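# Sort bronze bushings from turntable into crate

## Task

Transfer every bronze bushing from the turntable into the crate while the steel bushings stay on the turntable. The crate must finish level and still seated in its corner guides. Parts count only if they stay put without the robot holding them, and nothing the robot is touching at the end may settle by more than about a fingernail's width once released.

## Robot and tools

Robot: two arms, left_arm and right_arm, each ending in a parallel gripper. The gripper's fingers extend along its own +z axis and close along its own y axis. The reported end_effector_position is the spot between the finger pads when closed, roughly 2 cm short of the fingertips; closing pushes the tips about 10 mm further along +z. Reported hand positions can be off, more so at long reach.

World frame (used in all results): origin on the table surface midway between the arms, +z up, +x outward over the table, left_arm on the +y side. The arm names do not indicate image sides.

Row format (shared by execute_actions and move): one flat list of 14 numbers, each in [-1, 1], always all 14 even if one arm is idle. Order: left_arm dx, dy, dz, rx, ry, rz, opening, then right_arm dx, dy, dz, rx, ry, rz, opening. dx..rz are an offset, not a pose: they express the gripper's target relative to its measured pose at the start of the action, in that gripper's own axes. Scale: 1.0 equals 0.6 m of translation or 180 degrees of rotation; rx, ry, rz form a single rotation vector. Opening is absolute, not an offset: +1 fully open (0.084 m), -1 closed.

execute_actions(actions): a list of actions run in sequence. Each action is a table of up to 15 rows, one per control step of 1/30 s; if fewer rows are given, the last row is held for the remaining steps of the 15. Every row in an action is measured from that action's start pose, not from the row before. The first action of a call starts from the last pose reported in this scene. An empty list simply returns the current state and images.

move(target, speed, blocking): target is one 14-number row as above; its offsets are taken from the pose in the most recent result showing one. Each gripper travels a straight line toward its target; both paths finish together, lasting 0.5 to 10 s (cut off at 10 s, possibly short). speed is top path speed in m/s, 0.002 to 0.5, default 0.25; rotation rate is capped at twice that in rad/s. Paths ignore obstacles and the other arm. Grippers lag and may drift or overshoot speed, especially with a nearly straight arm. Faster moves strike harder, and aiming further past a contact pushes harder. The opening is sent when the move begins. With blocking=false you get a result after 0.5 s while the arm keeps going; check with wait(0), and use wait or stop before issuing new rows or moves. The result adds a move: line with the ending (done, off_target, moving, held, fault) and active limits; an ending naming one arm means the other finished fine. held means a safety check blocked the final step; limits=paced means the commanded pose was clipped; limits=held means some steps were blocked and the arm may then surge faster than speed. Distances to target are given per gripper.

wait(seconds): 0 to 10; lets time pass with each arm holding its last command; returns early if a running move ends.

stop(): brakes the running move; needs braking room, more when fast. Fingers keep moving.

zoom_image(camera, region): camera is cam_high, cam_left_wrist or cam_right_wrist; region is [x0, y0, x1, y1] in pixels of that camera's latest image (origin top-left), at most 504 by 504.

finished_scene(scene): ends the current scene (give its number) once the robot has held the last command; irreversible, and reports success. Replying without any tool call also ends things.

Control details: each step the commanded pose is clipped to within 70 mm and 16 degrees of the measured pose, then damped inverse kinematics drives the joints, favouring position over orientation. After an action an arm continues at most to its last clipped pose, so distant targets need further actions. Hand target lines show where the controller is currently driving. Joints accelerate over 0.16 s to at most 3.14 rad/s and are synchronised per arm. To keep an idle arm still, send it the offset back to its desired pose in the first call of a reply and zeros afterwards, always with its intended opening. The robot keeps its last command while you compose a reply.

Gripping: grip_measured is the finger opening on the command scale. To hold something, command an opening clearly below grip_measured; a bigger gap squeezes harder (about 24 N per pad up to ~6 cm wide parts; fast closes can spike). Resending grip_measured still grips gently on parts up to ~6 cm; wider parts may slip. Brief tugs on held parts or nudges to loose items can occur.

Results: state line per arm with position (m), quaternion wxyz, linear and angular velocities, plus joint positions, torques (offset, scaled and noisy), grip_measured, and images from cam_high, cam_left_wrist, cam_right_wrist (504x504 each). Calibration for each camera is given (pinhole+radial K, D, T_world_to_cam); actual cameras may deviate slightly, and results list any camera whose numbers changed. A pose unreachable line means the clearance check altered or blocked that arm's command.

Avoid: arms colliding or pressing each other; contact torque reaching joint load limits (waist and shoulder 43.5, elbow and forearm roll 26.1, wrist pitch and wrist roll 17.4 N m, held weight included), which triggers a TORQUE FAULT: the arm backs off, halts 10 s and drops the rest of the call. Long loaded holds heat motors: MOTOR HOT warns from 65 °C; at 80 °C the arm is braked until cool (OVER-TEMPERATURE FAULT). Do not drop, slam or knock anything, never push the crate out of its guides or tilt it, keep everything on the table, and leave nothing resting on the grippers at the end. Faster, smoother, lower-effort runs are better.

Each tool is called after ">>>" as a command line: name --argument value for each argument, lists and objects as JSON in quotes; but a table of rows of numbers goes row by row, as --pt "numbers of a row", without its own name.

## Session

>>> execute_actions --actions '[]'

Scene clock: 0.00 s.
left_arm: end_effector_position=(+0.3604, -0.2560, +0.2649) grip_measured=+1.00 end_effector_quat_wxyz=(+0.147, +0.984, +0.097, +0.035) end_effector_velocity=(-0.000, +0.000, -0.000) end_effector_angular_velocity=(+0.000, +0.001, +0.001) | right_arm: end_effector_position=(+0.7675, -0.5811, +0.2741) grip_measured=+1.00 end_effector_quat_wxyz=(-0.383, +0.669, -0.315, +0.554) end_effector_velocity=(+0.000, -0.000, -0.000) end_effector_angular_velocity=(-0.003, +0.001, +0.000)
Joint positions: left_arm=[-1.037  0.328 -1.573 -0.092  0.952 -1.142  0.084] | right_arm=[-0.202  0.788 -1.904  2.184  0.565 -1.267  0.084]
Joint velocities: left_arm=[-0.    -0.     0.    -0.     0.001 -0.001 -0.   ] | right_arm=[-0.     0.001 -0.001 -0.002 -0.001 -0.001  0.   ]
Joint torques (N m, as the arm reports them, + toward a larger angle): no reading
Motor temperatures (°C, as the motors report them): left_arm=[33 37 44 34 39 36] | right_arm=[35 32 46 33 41 36]
Hand target (left_arm): +0.360, -0.256, +0.265; +0.147, +0.984, +0.097, +0.035
Hand target (right_arm): +0.767, -0.581, +0.274; -0.383, +0.669, -0.315, +0.554
camera_calibration (this result's frames):
cam_left_wrist: T_world_to_cam=[[0.175043, -0.940957, 0.289757, -0.348427], [-0.979367, -0.196597, -0.0467883, 0.384849], [0.100991, -0.275589, -0.955956, 0.280498], [0, 0, 0, 1]] pos_world=[0.409571, -0.174893, 0.387109]
cam_right_wrist: T_world_to_cam=[[0.0122424, -0.508231, -0.861134, -0.0375467], [-0.187623, 0.844735, -0.501219, 0.841912], [0.982165, 0.167705, -0.0850144, -0.505855], [0, 0, 0, 1]] pos_world=[0.655255, -0.64544, 0.346645]

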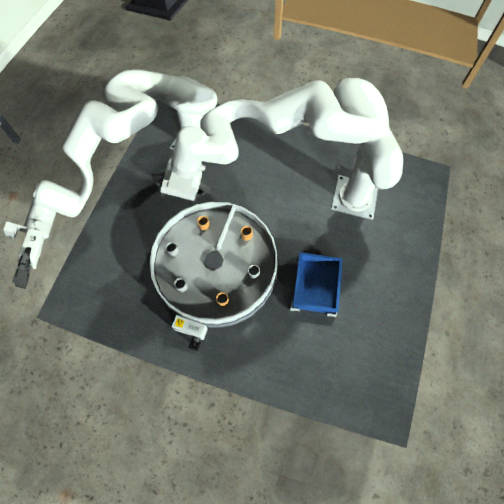

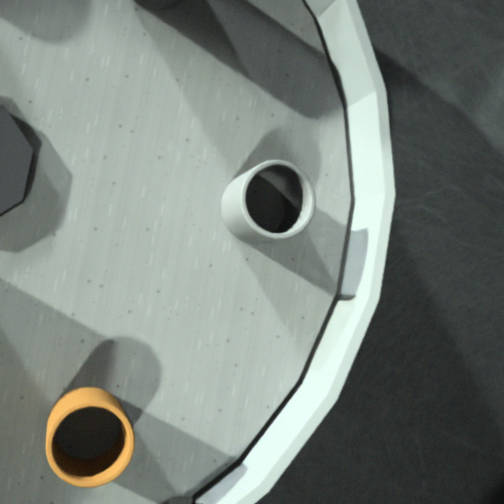

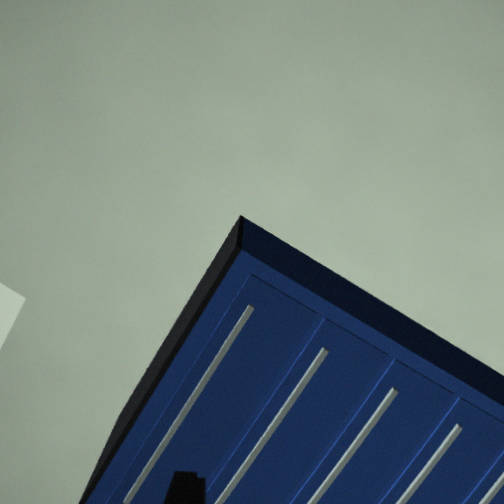

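Scene 2 has a similar layout. Moving the left arm to the same viewing pose over the fence corner.

>>> move --target '[-0.007,-0.39,-0.008,0.058,-0.0937,0.556,1,0,0,0,0,0,0,1]' --speed 0.3

Scene clock: 18.87 s.
left_arm: end_effector_position=(+0.3136, -0.0363, +0.1994) grip_measured=+1.00 end_effector_quat_wxyz=(+0.000, +0.710, -0.705, +0.000) end_effector_velocity=(+0.000, +0.001, -0.000) end_effector_angular_velocity=(-0.001, -0.001, -0.005) | right_arm: end_effector_position=(+0.7675, -0.5811, +0.2741) grip_measured=+1.00 end_effector_quat_wxyz=(-0.383, +0.669, -0.315, +0.554) end_effector_velocity=(+0.000, +0.000, +0.001) end_effector_angular_velocity=(+0.002, -0.002, +0.001)
Joint positions: left_arm=[-0.881 -0.11  -0.935 -0.     1.045  0.734  0.084] | right_arm=[-0.202  0.788 -1.904  2.184  0.565 -1.267  0.084]
Joint velocities: left_arm=[ 0.003 -0.003  0.004 -0.    -0.002  0.008 -0.   ] | right_arm=[ 0.    -0.    -0.     0.001  0.001  0.001  0.   ]
Joint torques (N m, as the arm reports them, + toward a larger angle): left_arm=[  0.11 -23.31 -12.2   -0.91  -1.99   0.24] | right_arm=[ -0.64 -40.5  -24.96  -0.45   1.41   0.17]
Motor temperatures (°C, as the motors report them): left_arm=[33 40 51 34 39 36] | right_arm=[35 36 52 33 41 36]
Hand target (left_arm): +0.314, -0.036, +0.199; +0.000, +0.709, -0.705, +0.000
Hand target (right_arm): +0.767, -0.581, +0.274; -0.383, +0.669, -0.315, +0.554
Off the commanded pose (left_arm): 0.000 m, 0 deg.
Off the commanded pose (right_arm): 0.000 m, 0 deg.
move: done
camera_calibration (this result's frames):
cam_left_wrist: T_world_to_cam=[[-0.999973, 0.000282078, -0.00730176, 0.347313], [0.000323285, 0.999984, -0.0056429, 0.107108], [0.00730005, -0.00564511, -0.999957, 0.331152], [0, 0, 0, 1]] pos_world=[0.344852, -0.105335, 0.334279]
cam_right_wrist: T_world_to_cam=[[0.0122426, -0.508231, -0.861134, -0.0375469], [-0.187624, 0.844735, -0.501219, 0.841912], [0.982165, 0.167705, -0.0850143, -0.505855], [0, 0, 0, 1]] pos_world=[0.655255, -0.64544, 0.346645]

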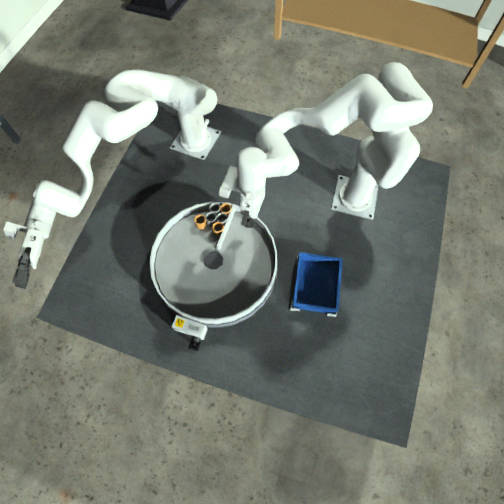

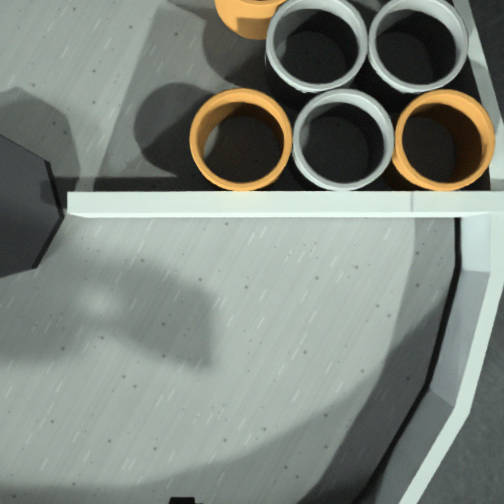

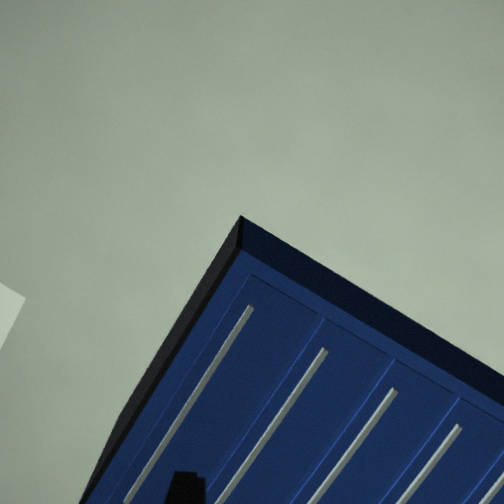

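>>> execute_actions --actions '[]'

Scene clock: 46.33 s.
left_arm: end_effector_position=(+0.3135, -0.0361, +0.1994) grip_measured=+1.00 end_effector_quat_wxyz=(+0.000, +0.709, -0.705, +0.000) end_effector_velocity=(+0.000, -0.000, +0.001) end_effector_angular_velocity=(-0.001, -0.001, +0.001) | right_arm: end_effector_position=(+0.7675, -0.5811, +0.2741) grip_measured=+1.00 end_effector_quat_wxyz=(-0.383, +0.669, -0.315, +0.554) end_effector_velocity=(+0.000, +0.000, +0.001) end_effector_angular_velocity=(+0.001, -0.002, +0.000)
Joint positions: left_arm=[-0.881 -0.11  -0.935 -0.     1.045  0.734  0.084] | right_arm=[-0.202  0.788 -1.904  2.184  0.565 -1.267  0.084]
Joint velocities: left_arm=[ 0.001 -0.    -0.002 -0.001  0.     0.     0.   ] | right_arm=[-0.    -0.001 -0.     0.002  0.001 -0.    -0.   ]
Joint torques (N m, as the arm reports them, + toward a larger angle): left_arm=[  0.05 -23.04 -12.59  -1.04  -2.04   0.07] | right_arm=[ -0.73 -40.4  -25.08  -0.29   1.38   0.18]
Motor temperatures (°C, as the motors report them): left_arm=[33 39 53 34 40 36] | right_arm=[35 37 55 33 41 36]
Hand target (left_arm): +0.314, -0.036, +0.199; +0.000, +0.709, -0.705, +0.000
Hand target (right_arm): +0.767, -0.581, +0.274; -0.383, +0.669, -0.315, +0.554
Off the commanded pose (left_arm): 0.000 m, 0 deg.
Off the commanded pose (right_arm): 0.000 m, 0 deg.
camera_calibration (this result's frames):
cam_left_wrist: T_world_to_cam=[[-0.999973, 0.000876543, -0.00729789, 0.34729], [0.0009174, 0.999984, -0.00559706, 0.106769], [0.00729287, -0.00560361, -0.999958, 0.331109], [0, 0, 0, 1]] pos_world=[0.344768, -0.105216, 0.334227]
cam_right_wrist: T_world_to_cam=[[0.0122422, -0.508231, -0.861134, -0.0375467], [-0.187624, 0.844735, -0.501219, 0.841911], [0.982165, 0.167705, -0.0850146, -0.505855], [0, 0, 0, 1]] pos_world=[0.655255, -0.64544, 0.346644]

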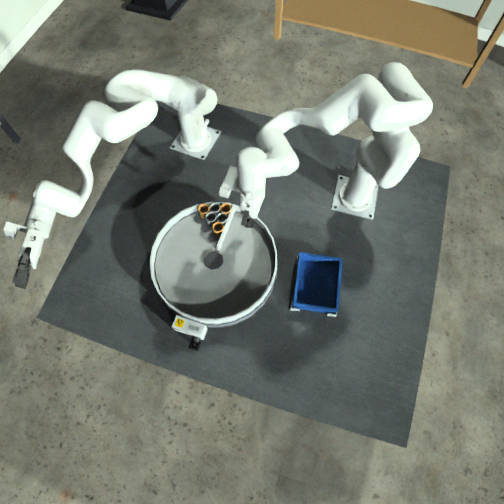

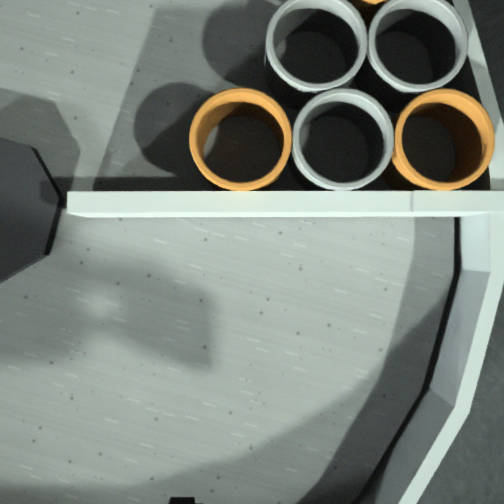

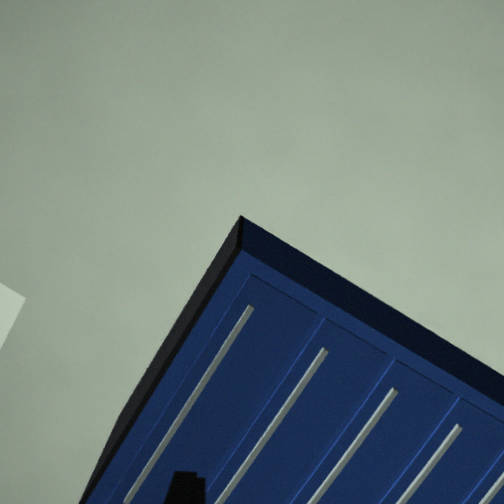

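>>> move --target '[0.1867,-0.1375,0.1,0,0,0.5,-0.14,0,0,0,0,0,0,1]' --speed 0.15

>>> move --target '[0,0,0.072,0,0,0,-0.14,0,0,0,0,0,0,1]' --speed 0.04

Scene clock: 66.80 s.
left_arm: end_effector_position=(+0.3967, -0.1479, +0.1400) grip_measured=-0.15 end_effector_quat_wxyz=(+0.000, -0.003, +1.000, -0.000) end_effector_velocity=(-0.001, -0.001, -0.001) end_effector_angular_velocity=(+0.001, +0.002, -0.008) | right_arm: end_effector_position=(+0.7675, -0.5811, +0.2741) grip_measured=+1.00 end_effector_quat_wxyz=(-0.383, +0.669, -0.315, +0.554) end_effector_velocity=(+0.000, +0.000, +0.001) end_effector_angular_velocity=(-0.001, -0.002, +0.001)
Joint positions: left_arm=[-0.905  0.415 -1.432 -0.     1.016  2.28   0.037] | right_arm=[-0.202  0.788 -1.904  2.184  0.565 -1.267  0.084]
Joint velocities: left_arm=[-0.002  0.002 -0.002 -0.001  0.002  0.006 -0.   ] | right_arm=[ 0.    -0.001 -0.001 -0.     0.    -0.001  0.   ]
Joint torques (N m, as the arm reports them, + toward a larger angle): left_arm=[  0.17 -36.88 -12.15  -1.39  -2.15   0.06] | right_arm=[ -0.71 -40.41 -25.07  -0.37   1.52   0.17]
Motor temperatures (°C, as the motors report them): left_arm=[33 39 53 34 40 36] | right_arm=[35 38 56 33 41 36]
Hand target (left_arm): +0.397, -0.148, +0.140; +0.000, -0.003, +1.000, -0.000
Hand target (right_arm): +0.767, -0.581, +0.274; -0.383, +0.669, -0.315, +0.554
Off the commanded pose (left_arm): 0.001 m, 0 deg.
Off the commanded pose (right_arm): 0.000 m, 0 deg.
move: done
camera_calibration (this result's frames):
cam_left_wrist: T_world_to_cam=[[0.000355343, 0.999967, -0.00806207, 0.181161], [0.999989, -0.000392954, -0.00466412, -0.326257], [-0.00466714, -0.00806032, -0.999957, 0.274841], [0, 0, 0, 1]] pos_world=[0.327472, -0.179068, 0.274768]
cam_right_wrist: T_world_to_cam=[[0.0122422, -0.508231, -0.861134, -0.0375466], [-0.187623, 0.844735, -0.501219, 0.841911], [0.982165, 0.167705, -0.0850145, -0.505855], [0, 0, 0, 1]] pos_world=[0.655255, -0.64544, 0.346644]

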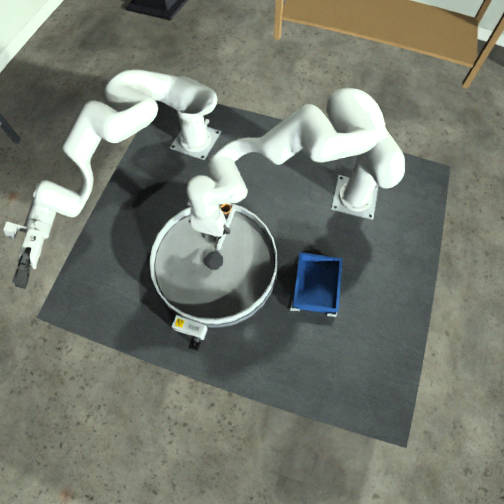

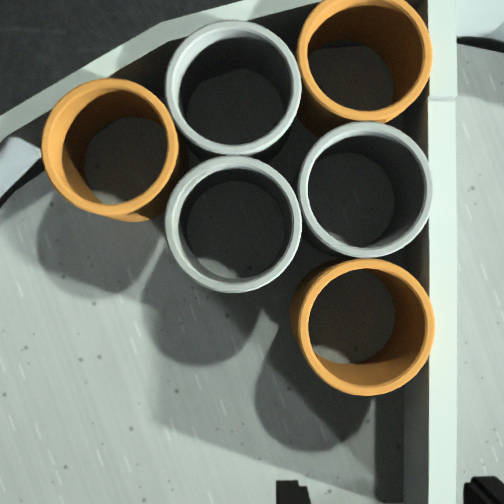

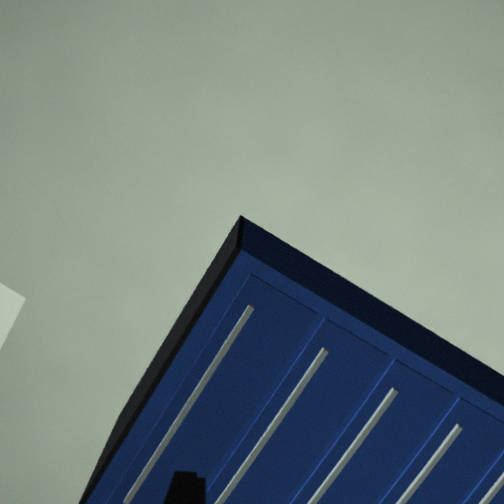

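Scene clock: 68.13 s.
left_arm: end_effector_position=(+0.3996, -0.1513, +0.1064) grip_measured=-0.14 end_effector_quat_wxyz=(+0.006, -0.003, +1.000, -0.007) end_effector_velocity=(-0.000, +0.001, +0.001) end_effector_angular_velocity=(-0.008, -0.006, -0.001) | right_arm: end_effector_position=(+0.7675, -0.5811, +0.2741) grip_measured=+1.00 end_effector_quat_wxyz=(-0.383, +0.669, -0.315, +0.554) end_effector_velocity=(+0.000, -0.000, +0.000) end_effector_angular_velocity=(+0.000, -0.000, -0.001)
Joint positions: left_arm=[-0.905  0.461 -1.394 -0.     0.914  2.28   0.038] | right_arm=[-0.202  0.788 -1.904  2.184  0.565 -1.267  0.084]
Joint velocities: left_arm=[ 0.001 -0.009  0.015 -0.001 -0.015  0.002 -0.   ] | right_arm=[ 0.    -0.    -0.     0.001 -0.001 -0.     0.   ]
Joint torques (N m, as the arm reports them, + toward a larger angle): left_arm=[ 1.03 -4.59 -1.37 -1.66 -2.67  0.23] | right_arm=[ -0.61 -40.27 -25.06  -0.4    1.42   0.19]
Motor temperatures (°C, as the motors report them): left_arm=[33 40 53 34 40 36] | right_arm=[35 38 56 33 41 36]
Hand target (left_arm): +0.397, -0.148, +0.097; +0.000, -0.003, +1.000, -0.000
Hand target (right_arm): +0.767, -0.581, +0.274; -0.383, +0.669, -0.315, +0.554
Off the commanded pose (left_arm): 0.011 m, 1 deg.
Off the commanded pose (right_arm): 0.000 m, 0 deg.
move: off_target (left_arm)
camera_calibration (this result's frames):
cam_left_wrist: T_world_to_cam=[[0.000675431, 0.999767, -0.0215865, 0.185629], [0.999974, -0.000519813, 0.00721379, -0.330607], [0.00720089, -0.0215909, -0.999741, 0.234457], [0, 0, 0, 1]] pos_world=[0.328785, -0.180696, 0.240788]
cam_right_wrist: T_world_to_cam=[[0.0122419, -0.508231, -0.861134, -0.0375465], [-0.187624, 0.844735, -0.501219, 0.841911], [0.982165, 0.167705, -0.0850149, -0.505855], [0, 0, 0, 1]] pos_world=[0.655255, -0.64544, 0.346644]

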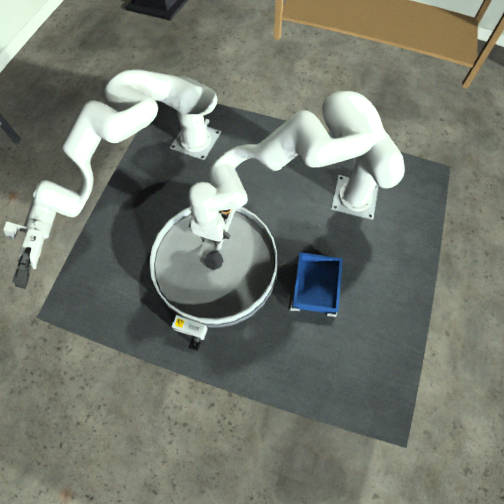

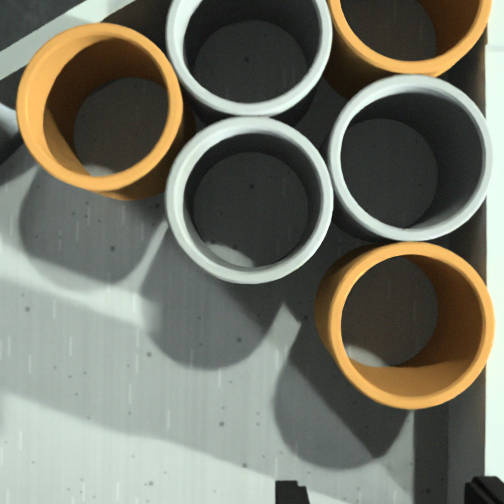

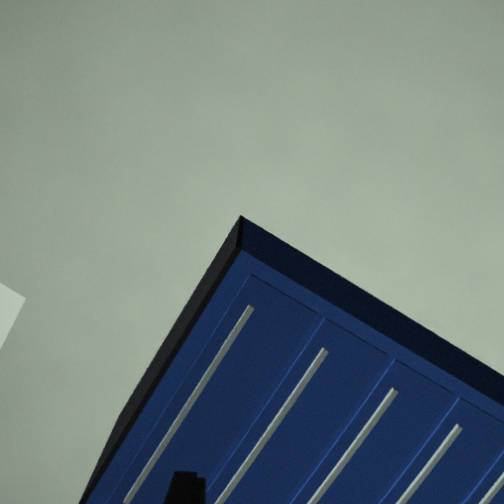

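>>> move --target '[0.005,-0.03,-0.02,0,0,0,-0.14,0,0,0,0,0,0,1]' --speed 0.05

Scene clock: 75.37 s.
left_arm: end_effector_position=(+0.3964, -0.1688, +0.1181) grip_measured=-0.15 end_effector_quat_wxyz=(+0.006, -0.003, +1.000, -0.007) end_effector_velocity=(+0.001, -0.002, +0.004) end_effector_angular_velocity=(-0.005, -0.004, +0.002) | right_arm: end_effector_position=(+0.7675, -0.5811, +0.2741) grip_measured=+1.00 end_effector_quat_wxyz=(-0.383, +0.669, -0.315, +0.554) end_effector_velocity=(-0.000, +0.000, -0.000) end_effector_angular_velocity=(-0.003, +0.001, +0.001)
Joint positions: left_arm=[-0.929  0.483 -1.464  0.     0.964  2.256  0.037] | right_arm=[-0.202  0.788 -1.904  2.184  0.565 -1.267  0.084]
Joint velocities: left_arm=[-0.001 -0.001 -0.008 -0.     0.003 -0.002 -0.   ] | right_arm=[ 0.    -0.    -0.    -0.003 -0.001  0.001  0.   ]
Joint torques (N m, as the arm reports them, + toward a larger angle): left_arm=[  0.31 -37.55 -12.3   -1.09  -2.33   0.37] | right_arm=[ -0.95 -40.41 -24.88  -0.4    1.61   0.14]
Motor temperatures (°C, as the motors report them): left_arm=[33 39 50 34 40 36] | right_arm=[35 38 56 33 41 36]
Hand target (left_arm): +0.397, -0.169, +0.119; +0.006, -0.003, +1.000, -0.007
Hand target (right_arm): +0.767, -0.581, +0.274; -0.383, +0.669, -0.315, +0.554
Off the commanded pose (left_arm): 0.001 m, 0 deg.
Off the commanded pose (right_arm): 0.000 m, 0 deg.
move: done
camera_calibration (this result's frames):
cam_left_wrist: T_world_to_cam=[[0.000530078, 0.999784, -0.0207679, 0.203309], [0.999979, -0.000394271, 0.00654284, -0.327417], [0.00653324, -0.0207709, -0.999763, 0.24619], [0, 0, 0, 1]] pos_world=[0.325694, -0.198281, 0.252496]
cam_right_wrist: T_world_to_cam=[[0.0122418, -0.50823, -0.861134, -0.0375464], [-0.187623, 0.844735, -0.501219, 0.841911], [0.982165, 0.167705, -0.0850148, -0.505855], [0, 0, 0, 1]] pos_world=[0.655255, -0.64544, 0.346644]

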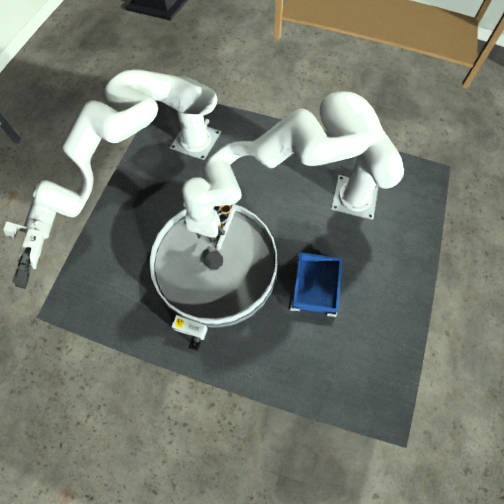

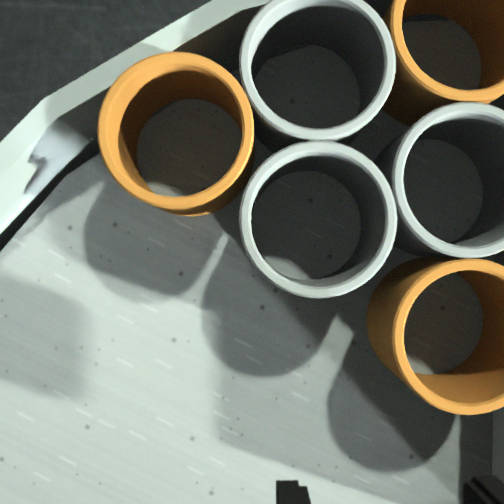

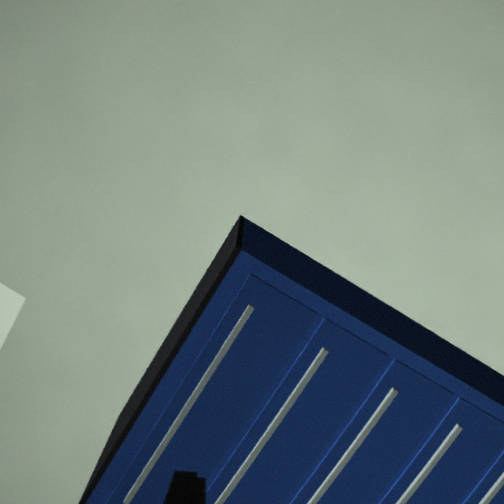

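>>> move --target '[0,0.015,0.036,0,0,0,-0.14,0,0,0,0,0,0,1]' --speed 0.03

Scene clock: 81.80 s.
left_arm: end_effector_position=(+0.3967, -0.1609, +0.0972) grip_measured=-0.16 end_effector_quat_wxyz=(+0.006, -0.003, +1.000, -0.008) end_effector_velocity=(-0.000, +0.001, -0.002) end_effector_angular_velocity=(+0.000, -0.000, -0.002) | right_arm: end_effector_position=(+0.7675, -0.5811, +0.2741) grip_measured=+1.00 end_effector_quat_wxyz=(-0.383, +0.669, -0.315, +0.554) end_effector_velocity=(-0.000, -0.000, -0.001) end_effector_angular_velocity=(-0.002, +0.002, -0.000)
Joint positions: left_arm=[-0.92   0.491 -1.412 -0.     0.901  2.266  0.037] | right_arm=[-0.202  0.788 -1.904  2.184  0.565 -1.267  0.084]
Joint velocities: left_arm=[ 0.     0.     0.006  0.    -0.006  0.002 -0.   ] | right_arm=[ 0.     0.     0.    -0.002 -0.002 -0.001 -0.   ]
Joint torques (N m, as the arm reports them, + toward a larger angle): left_arm=[  0.86 -36.3  -11.18  -0.93  -1.68  -0.01] | right_arm=[ -0.56 -40.84 -25.02  -0.3    1.5    0.23]
Motor temperatures (°C, as the motors report them): left_arm=[33 40 51 34 40 36] | right_arm=[35 38 56 33 41 36]
Hand target (left_arm): +0.397, -0.160, +0.096; +0.006, -0.003, +1.000, -0.007
Hand target (right_arm): +0.767, -0.581, +0.274; -0.383, +0.669, -0.315, +0.554
Off the commanded pose (left_arm): 0.001 m, 0 deg.
Off the commanded pose (right_arm): 0.000 m, 0 deg.
move: done
camera_calibration (this result's frames):
cam_left_wrist: T_world_to_cam=[[0.000973977, 0.999751, -0.0222829, 0.194914], [0.999971, -0.000806799, 0.00751028, -0.327724], [0.00749044, -0.0222896, -0.999723, 0.224813], [0, 0, 0, 1]] pos_world=[0.325841, -0.190119, 0.231555]
cam_right_wrist: T_world_to_cam=[[0.0122416, -0.50823, -0.861134, -0.0375462], [-0.187623, 0.844735, -0.501219, 0.841911], [0.982165, 0.167705, -0.0850149, -0.505855], [0, 0, 0, 1]] pos_world=[0.655255, -0.64544, 0.346644]

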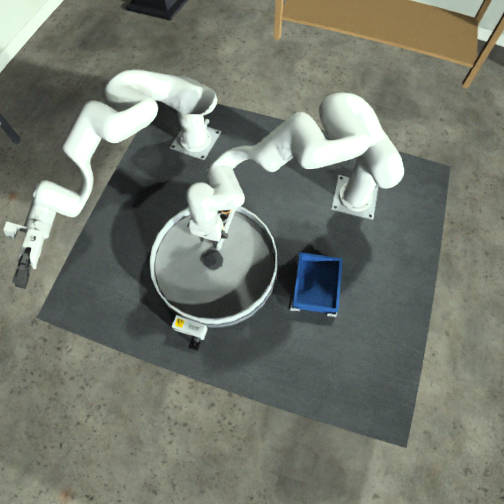

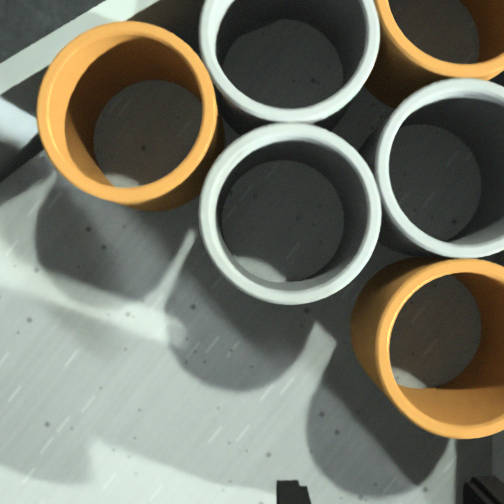

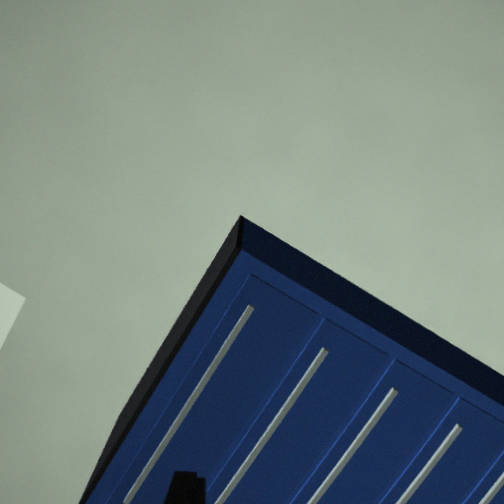

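>>> move --target '[0.067,0.005,0,0,0,0,-0.14,0,0,0,0,0,0,1]' --speed 0.03

Scene clock: 89.70 s.
left_arm: end_effector_position=(+0.3579, -0.1595, +0.0978) grip_measured=-0.15 end_effector_quat_wxyz=(+0.008, -0.003, +1.000, -0.010) end_effector_velocity=(-0.002, +0.001, -0.001) end_effector_angular_velocity=(+0.003, +0.003, -0.001) | right_arm: end_effector_position=(+0.7675, -0.5811, +0.2741) grip_measured=+1.00 end_effector_quat_wxyz=(-0.383, +0.669, -0.315, +0.554) end_effector_velocity=(+0.000, +0.000, +0.000) end_effector_angular_velocity=(+0.000, -0.000, -0.000)
Joint positions: left_arm=[-0.972  0.405 -1.28   0.001  0.848  2.213  0.038] | right_arm=[-0.202  0.788 -1.904  2.184  0.565 -1.267  0.084]
Joint velocities: left_arm=[-0.002 -0.001  0.004 -0.     0.002 -0.001  0.   ] | right_arm=[ 0.     0.    -0.     0.001 -0.    -0.     0.   ]
Joint torques (N m, as the arm reports them, + toward a larger angle): left_arm=[  0.61 -27.37  -2.73  -1.15   5.49   0.13] | right_arm=[ -0.49 -40.46 -25.09  -0.15   1.55   0.07]
Motor temperatures (°C, as the motors report them): left_arm=[33 40 50 34 40 36] | right_arm=[35 38 56 33 41 36]
Hand target (left_arm): +0.356, -0.158, +0.097; +0.006, -0.003, +1.000, -0.008
Hand target (right_arm): +0.767, -0.581, +0.274; -0.383, +0.669, -0.315, +0.554
Off the commanded pose (left_arm): 0.002 m, 0 deg.
Off the commanded pose (right_arm): 0.000 m, 0 deg.
move: done
camera_calibration (this result's frames):
cam_left_wrist: T_world_to_cam=[[0.00088142, 0.999606, -0.0280436, 0.194187], [0.999929, -0.000546746, 0.0119395, -0.289315], [0.0119194, -0.0280521, -0.999535, 0.223216], [0, 0, 0, 1]] pos_world=[0.286463, -0.188007, 0.232012]
cam_right_wrist: T_world_to_cam=[[0.0122414, -0.50823, -0.861134, -0.0375461], [-0.187623, 0.844735, -0.501219, 0.841911], [0.982165, 0.167704, -0.0850151, -0.505855], [0, 0, 0, 1]] pos_world=[0.655255, -0.64544, 0.346644]

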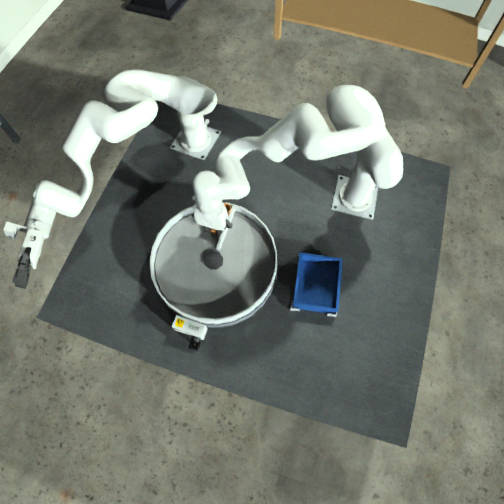

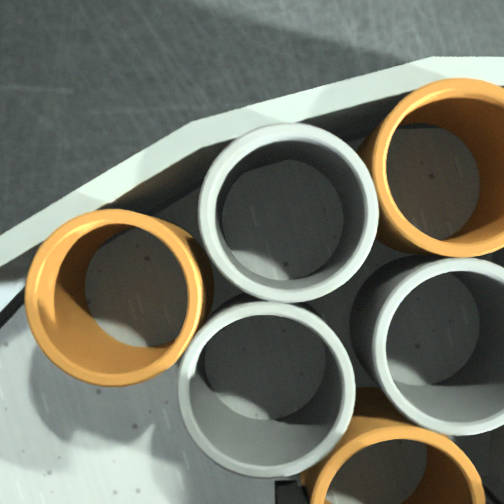

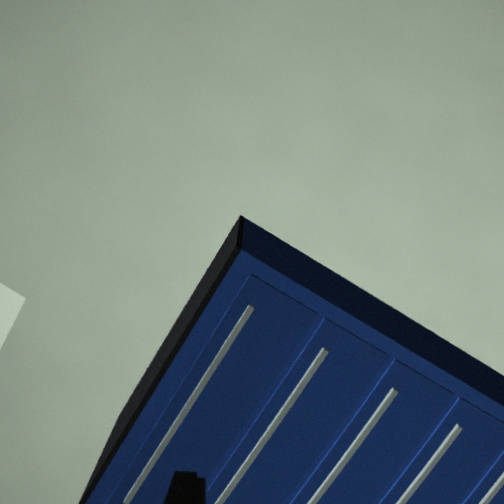

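Ring seems between fingers. Close and test.

>>> move --target '[0.008,0,0,0,0,0,-1,0,0,0,0,0,0,1]' --speed 0.02

Scene clock: 94.63 s.
left_arm: end_effector_position=(+0.3538, -0.1600, +0.0978) grip_measured=-0.15 end_effector_quat_wxyz=(+0.009, -0.003, +1.000, -0.012) end_effector_velocity=(-0.002, +0.000, -0.000) end_effector_angular_velocity=(+0.003, +0.002, -0.001) | right_arm: end_effector_position=(+0.7675, -0.5811, +0.2741) grip_measured=+1.00 end_effector_quat_wxyz=(-0.383, +0.669, -0.315, +0.554) end_effector_velocity=(+0.000, +0.000, -0.001) end_effector_angular_velocity=(-0.000, +0.001, +0.001)
Joint positions: left_arm=[-0.978  0.397 -1.266  0.002  0.839  2.205  0.038] | right_arm=[-0.202  0.788 -1.904  2.184  0.565 -1.267  0.084]
Joint velocities: left_arm=[-0.002 -0.001  0.001  0.     0.003 -0.001  0.   ] | right_arm=[ 0.     0.001  0.001 -0.001  0.001 -0.001  0.   ]
Joint torques (N m, as the arm reports them, + toward a larger angle): left_arm=[ -2.28 -28.62  -3.17  -1.67   5.06   0.14] | right_arm=[ -0.79 -40.25 -24.91  -0.45   1.49   0.02]
Motor temperatures (°C, as the motors report them): left_arm=[33 40 48 34 41 36] | right_arm=[35 38 56 33 41 36]
Hand target (left_arm): +0.353, -0.160, +0.098; +0.008, -0.003, +1.000, -0.010
Hand target (right_arm): +0.767, -0.581, +0.274; -0.383, +0.669, -0.315, +0.554
Off the commanded pose (left_arm): 0.001 m, 0 deg.
Off the commanded pose (right_arm): 0.000 m, 0 deg.
move: done
camera_calibration (this result's frames):
cam_left_wrist: T_world_to_cam=[[0.000655726, 0.999535, -0.0304884, 0.194947], [0.999903, -0.00023081, 0.0139384, -0.285348], [0.0139249, -0.0304945, -0.999438, 0.222191], [0, 0, 0, 1]] pos_world=[0.282099, -0.188147, 0.231987]
cam_right_wrist: T_world_to_cam=[[0.0122414, -0.50823, -0.861134, -0.037546], [-0.187623, 0.844735, -0.501219, 0.841911], [0.982165, 0.167704, -0.085015, -0.505855], [0, 0, 0, 1]] pos_world=[0.655255, -0.64544, 0.346644]

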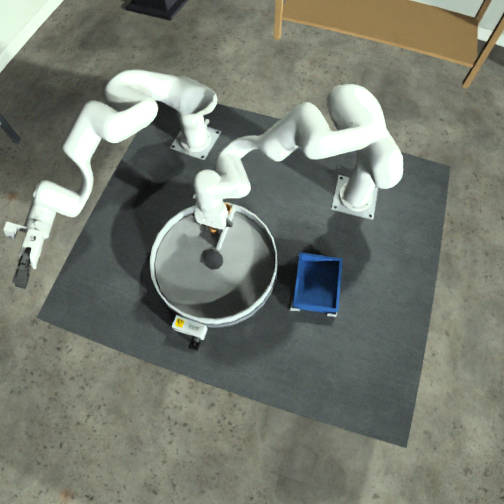

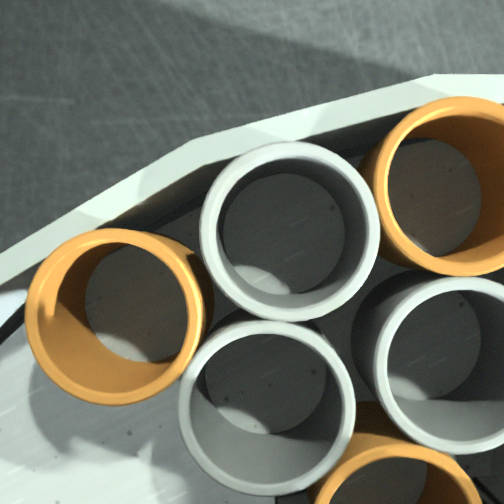

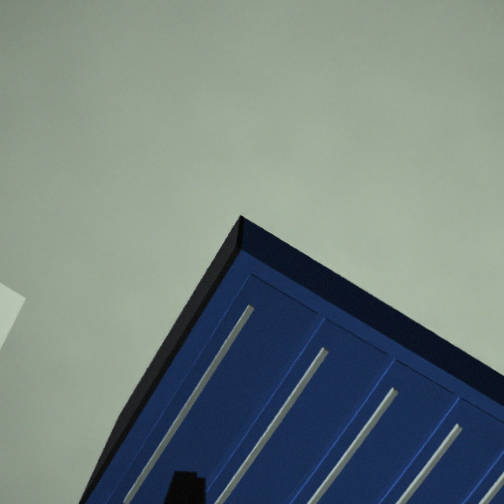

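>>> wait --seconds 1

Scene clock: 99.00 s.
left_arm: end_effector_position=(+0.3533, -0.1600, +0.0979) grip_measured=-0.15 end_effector_quat_wxyz=(+0.009, -0.003, +1.000, -0.011) end_effector_velocity=(+0.001, +0.001, -0.000) end_effector_angular_velocity=(-0.000, +0.000, +0.003) | right_arm: end_effector_position=(+0.7675, -0.5811, +0.2741) grip_measured=+1.00 end_effector_quat_wxyz=(-0.383, +0.669, -0.315, +0.554) end_effector_velocity=(-0.000, -0.000, +0.000) end_effector_angular_velocity=(-0.002, -0.000, +0.000)
Joint positions: left_arm=[-0.979  0.396 -1.266  0.001  0.841  2.205  0.038] | right_arm=[-0.202  0.788 -1.904  2.184  0.565 -1.267  0.084]
Joint velocities: left_arm=[ 0.002  0.     0.    -0.    -0.    -0.    -0.   ] | right_arm=[-0.    -0.    -0.    -0.001  0.    -0.001 -0.   ]
Joint torques (N m, as the arm reports them, + toward a larger angle): left_arm=[ -0.42 -28.96  -3.96  -1.2    4.16   0.26] | right_arm=[ -0.91 -40.4  -24.94  -0.18   1.35   0.16]
Motor temperatures (°C, as the motors report them): left_arm=[33 40 47 34 41 36] | right_arm=[35 38 56 33 41 36]
Hand target (left_arm): +0.353, -0.160, +0.098; +0.008, -0.003, +1.000, -0.010
Hand target (right_arm): +0.767, -0.581, +0.274; -0.383, +0.669, -0.315, +0.554
Off the commanded pose (left_arm): 0.001 m, 0 deg.
Off the commanded pose (right_arm): 0.000 m, 0 deg.
wait: 1.00 s; at rest from the start
camera_calibration (this result's frames):
cam_left_wrist: T_world_to_cam=[[0.00102128, 0.999561, -0.0296094, 0.194753], [0.999915, -0.000635508, 0.0130352, -0.284845], [0.0130106, -0.0296202, -0.999477, 0.222716], [0, 0, 0, 1]] pos_world=[0.281724, -0.188251, 0.232079]
cam_right_wrist: T_world_to_cam=[[0.0122415, -0.50823, -0.861134, -0.0375461], [-0.187623, 0.844735, -0.501219, 0.841911], [0.982165, 0.167705, -0.085015, -0.505855], [0, 0, 0, 1]] pos_world=[0.655255, -0.64544, 0.346644]

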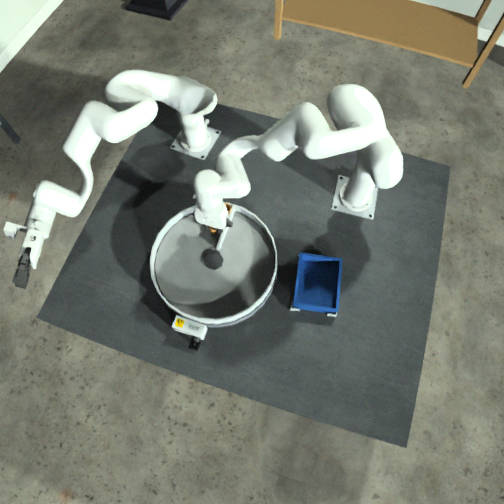

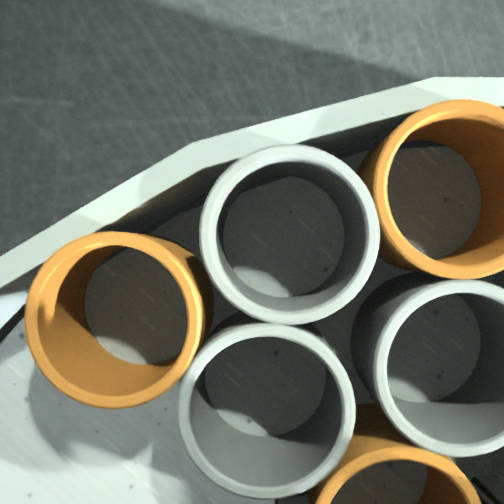

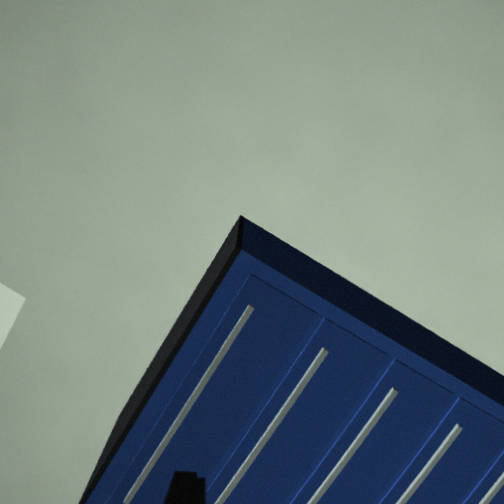

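>>> move --target '[0,0,-0.13,0,0,0,-1,0,0,0,0,0,0,1]' --speed 0.08

Scene clock: 104.87 s.
left_arm: end_effector_position=(+0.3518, -0.1578, +0.1752) grip_measured=-0.15 end_effector_quat_wxyz=(+0.009, -0.003, +1.000, -0.011) end_effector_velocity=(+0.001, +0.000, +0.002) end_effector_angular_velocity=(-0.000, -0.000, +0.002) | right_arm: end_effector_position=(+0.7675, -0.5811, +0.2741) grip_measured=+1.00 end_effector_quat_wxyz=(-0.383, +0.669, -0.315, +0.554) end_effector_velocity=(-0.000, -0.001, -0.001) end_effector_angular_velocity=(+0.002, +0.001, -0.002)
Joint positions: left_arm=[-0.979  0.287 -1.347  0.001  1.031  2.205  0.038] | right_arm=[-0.202  0.788 -1.904  2.184  0.565 -1.267  0.084]
Joint velocities: left_arm=[ 0.001 -0.001 -0.004 -0.     0.004 -0.001  0.   ] | right_arm=[-0.     0.001 -0.     0.002 -0.002 -0.    -0.   ]
Joint torques (N m, as the arm reports them, + toward a larger angle): left_arm=[  0.32 -34.27 -12.77  -1.57  -2.27   0.05] | right_arm=[ -0.77 -40.46 -25.14  -0.05   1.46   0.23]
Motor temperatures (°C, as the motors report them): left_arm=[33 40 47 34 42 36] | right_arm=[35 39 56 33 41 36]
Hand target (left_arm): +0.352, -0.158, +0.176; +0.009, -0.003, +1.000, -0.011
Hand target (right_arm): +0.767, -0.581, +0.274; -0.383, +0.669, -0.315, +0.554
Off the commanded pose (left_arm): 0.001 m, 0 deg.
Off the commanded pose (right_arm): 0.000 m, 0 deg.
move: done
camera_calibration (this result's frames):
cam_left_wrist: T_world_to_cam=[[0.000771684, 0.999587, -0.0287124, 0.194819], [0.999921, -0.000410283, 0.0125907, -0.284221], [0.0125737, -0.0287198, -0.999508, 0.300394], [0, 0, 0, 1]] pos_world=[0.280271, -0.186228, 0.309419]
cam_right_wrist: T_world_to_cam=[[0.0122415, -0.50823, -0.861134, -0.037546], [-0.187623, 0.844735, -0.501218, 0.841911], [0.982165, 0.167705, -0.085015, -0.505855], [0, 0, 0, 1]] pos_world=[0.655255, -0.64544, 0.346644]

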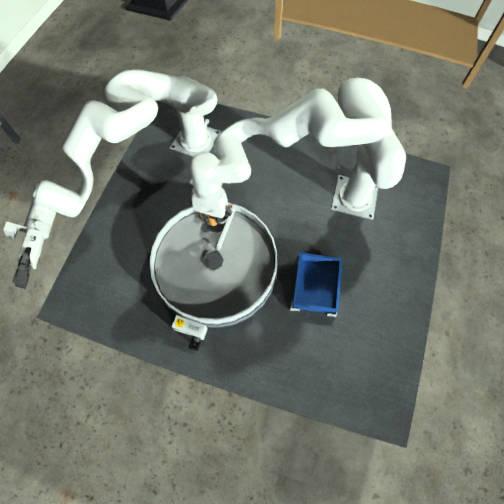

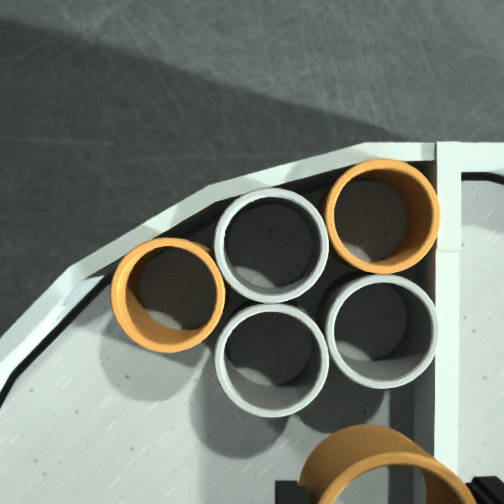

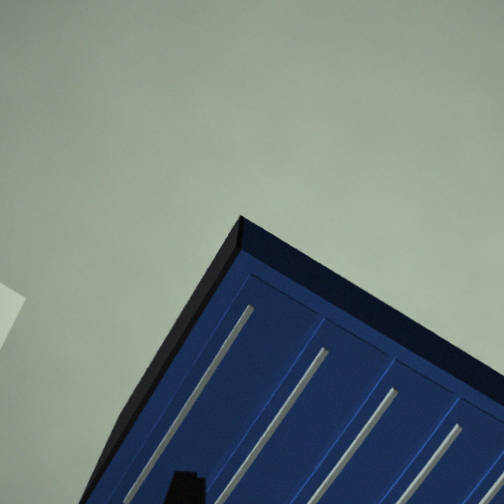

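>>> move --target '[-0.28,0.68,-0.04,0,0,0,-1,0,0,0,0,0,0,1]' --speed 0.25

Scene clock: 112.07 s.
left_arm: end_effector_position=(+0.5165, +0.2510, +0.1927) grip_measured=-0.15 end_effector_quat_wxyz=(+0.008, -0.003, +1.000, -0.010) end_effector_velocity=(+0.001, +0.002, +0.001) end_effector_angular_velocity=(-0.001, -0.001, -0.000) | right_arm: end_effector_position=(+0.7675, -0.5811, +0.2741) grip_measured=+1.00 end_effector_quat_wxyz=(-0.383, +0.669, -0.315, +0.554) end_effector_velocity=(-0.000, +0.000, +0.000) end_effector_angular_velocity=(+0.001, +0.000, +0.000)
Joint positions: left_arm=[-0.108  0.093 -1.146 -0.023  1.034  3.089  0.038] | right_arm=[-0.202  0.788 -1.904  2.184  0.565 -1.267  0.084]
Joint velocities: left_arm=[ 0.004  0.003 -0.005 -0.001  0.001  0.004  0.   ] | right_arm=[-0.    -0.001  0.001 -0.001  0.     0.001 -0.   ]
Joint torques (N m, as the arm reports them, + toward a larger angle): left_arm=[  0.08 -29.14 -12.81  -1.48  -2.17   0.21] | right_arm=[ -0.89 -40.61 -25.    -0.09   1.46   0.22]
Motor temperatures (°C, as the motors report them): left_arm=[33 41 50 34 41 36] | right_arm=[35 39 56 33 41 36]
Hand target (left_arm): +0.517, +0.251, +0.193; +0.008, -0.003, +1.000, -0.010
Hand target (right_arm): +0.767, -0.581, +0.274; -0.383, +0.669, -0.315, +0.554
Off the commanded pose (left_arm): 0.001 m, 0 deg.
Off the commanded pose (right_arm): 0.000 m, 0 deg.
move: done
camera_calibration (this result's frames):
cam_left_wrist: T_world_to_cam=[[0.00139064, 0.999616, -0.0276817, -0.213968], [0.99993, -0.00106397, 0.0118122, -0.448612], [0.0117782, -0.0276962, -0.999547, 0.32775], [0, 0, 0, 1]] pos_world=[0.445017, 0.222486, 0.326978]
cam_right_wrist: T_world_to_cam=[[0.0122416, -0.50823, -0.861134, -0.037546], [-0.187623, 0.844735, -0.501218, 0.841911], [0.982165, 0.167705, -0.085015, -0.505855], [0, 0, 0, 1]] pos_world=[0.655255, -0.64544, 0.346644]

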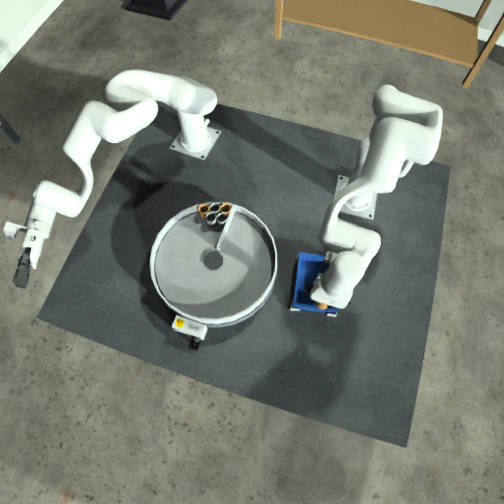

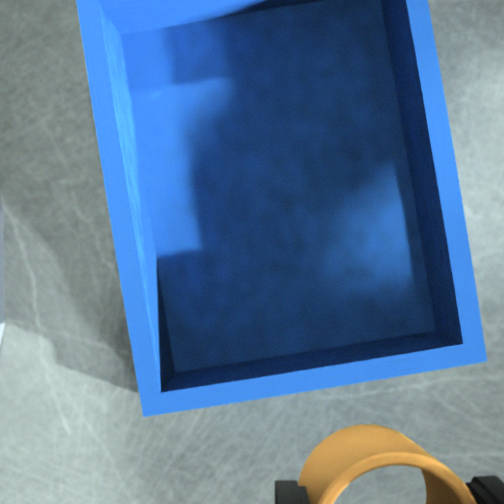

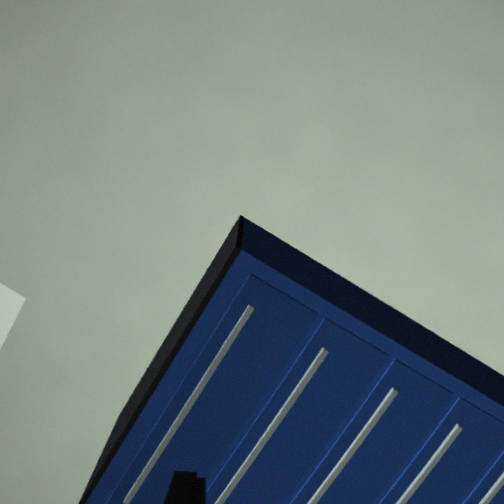

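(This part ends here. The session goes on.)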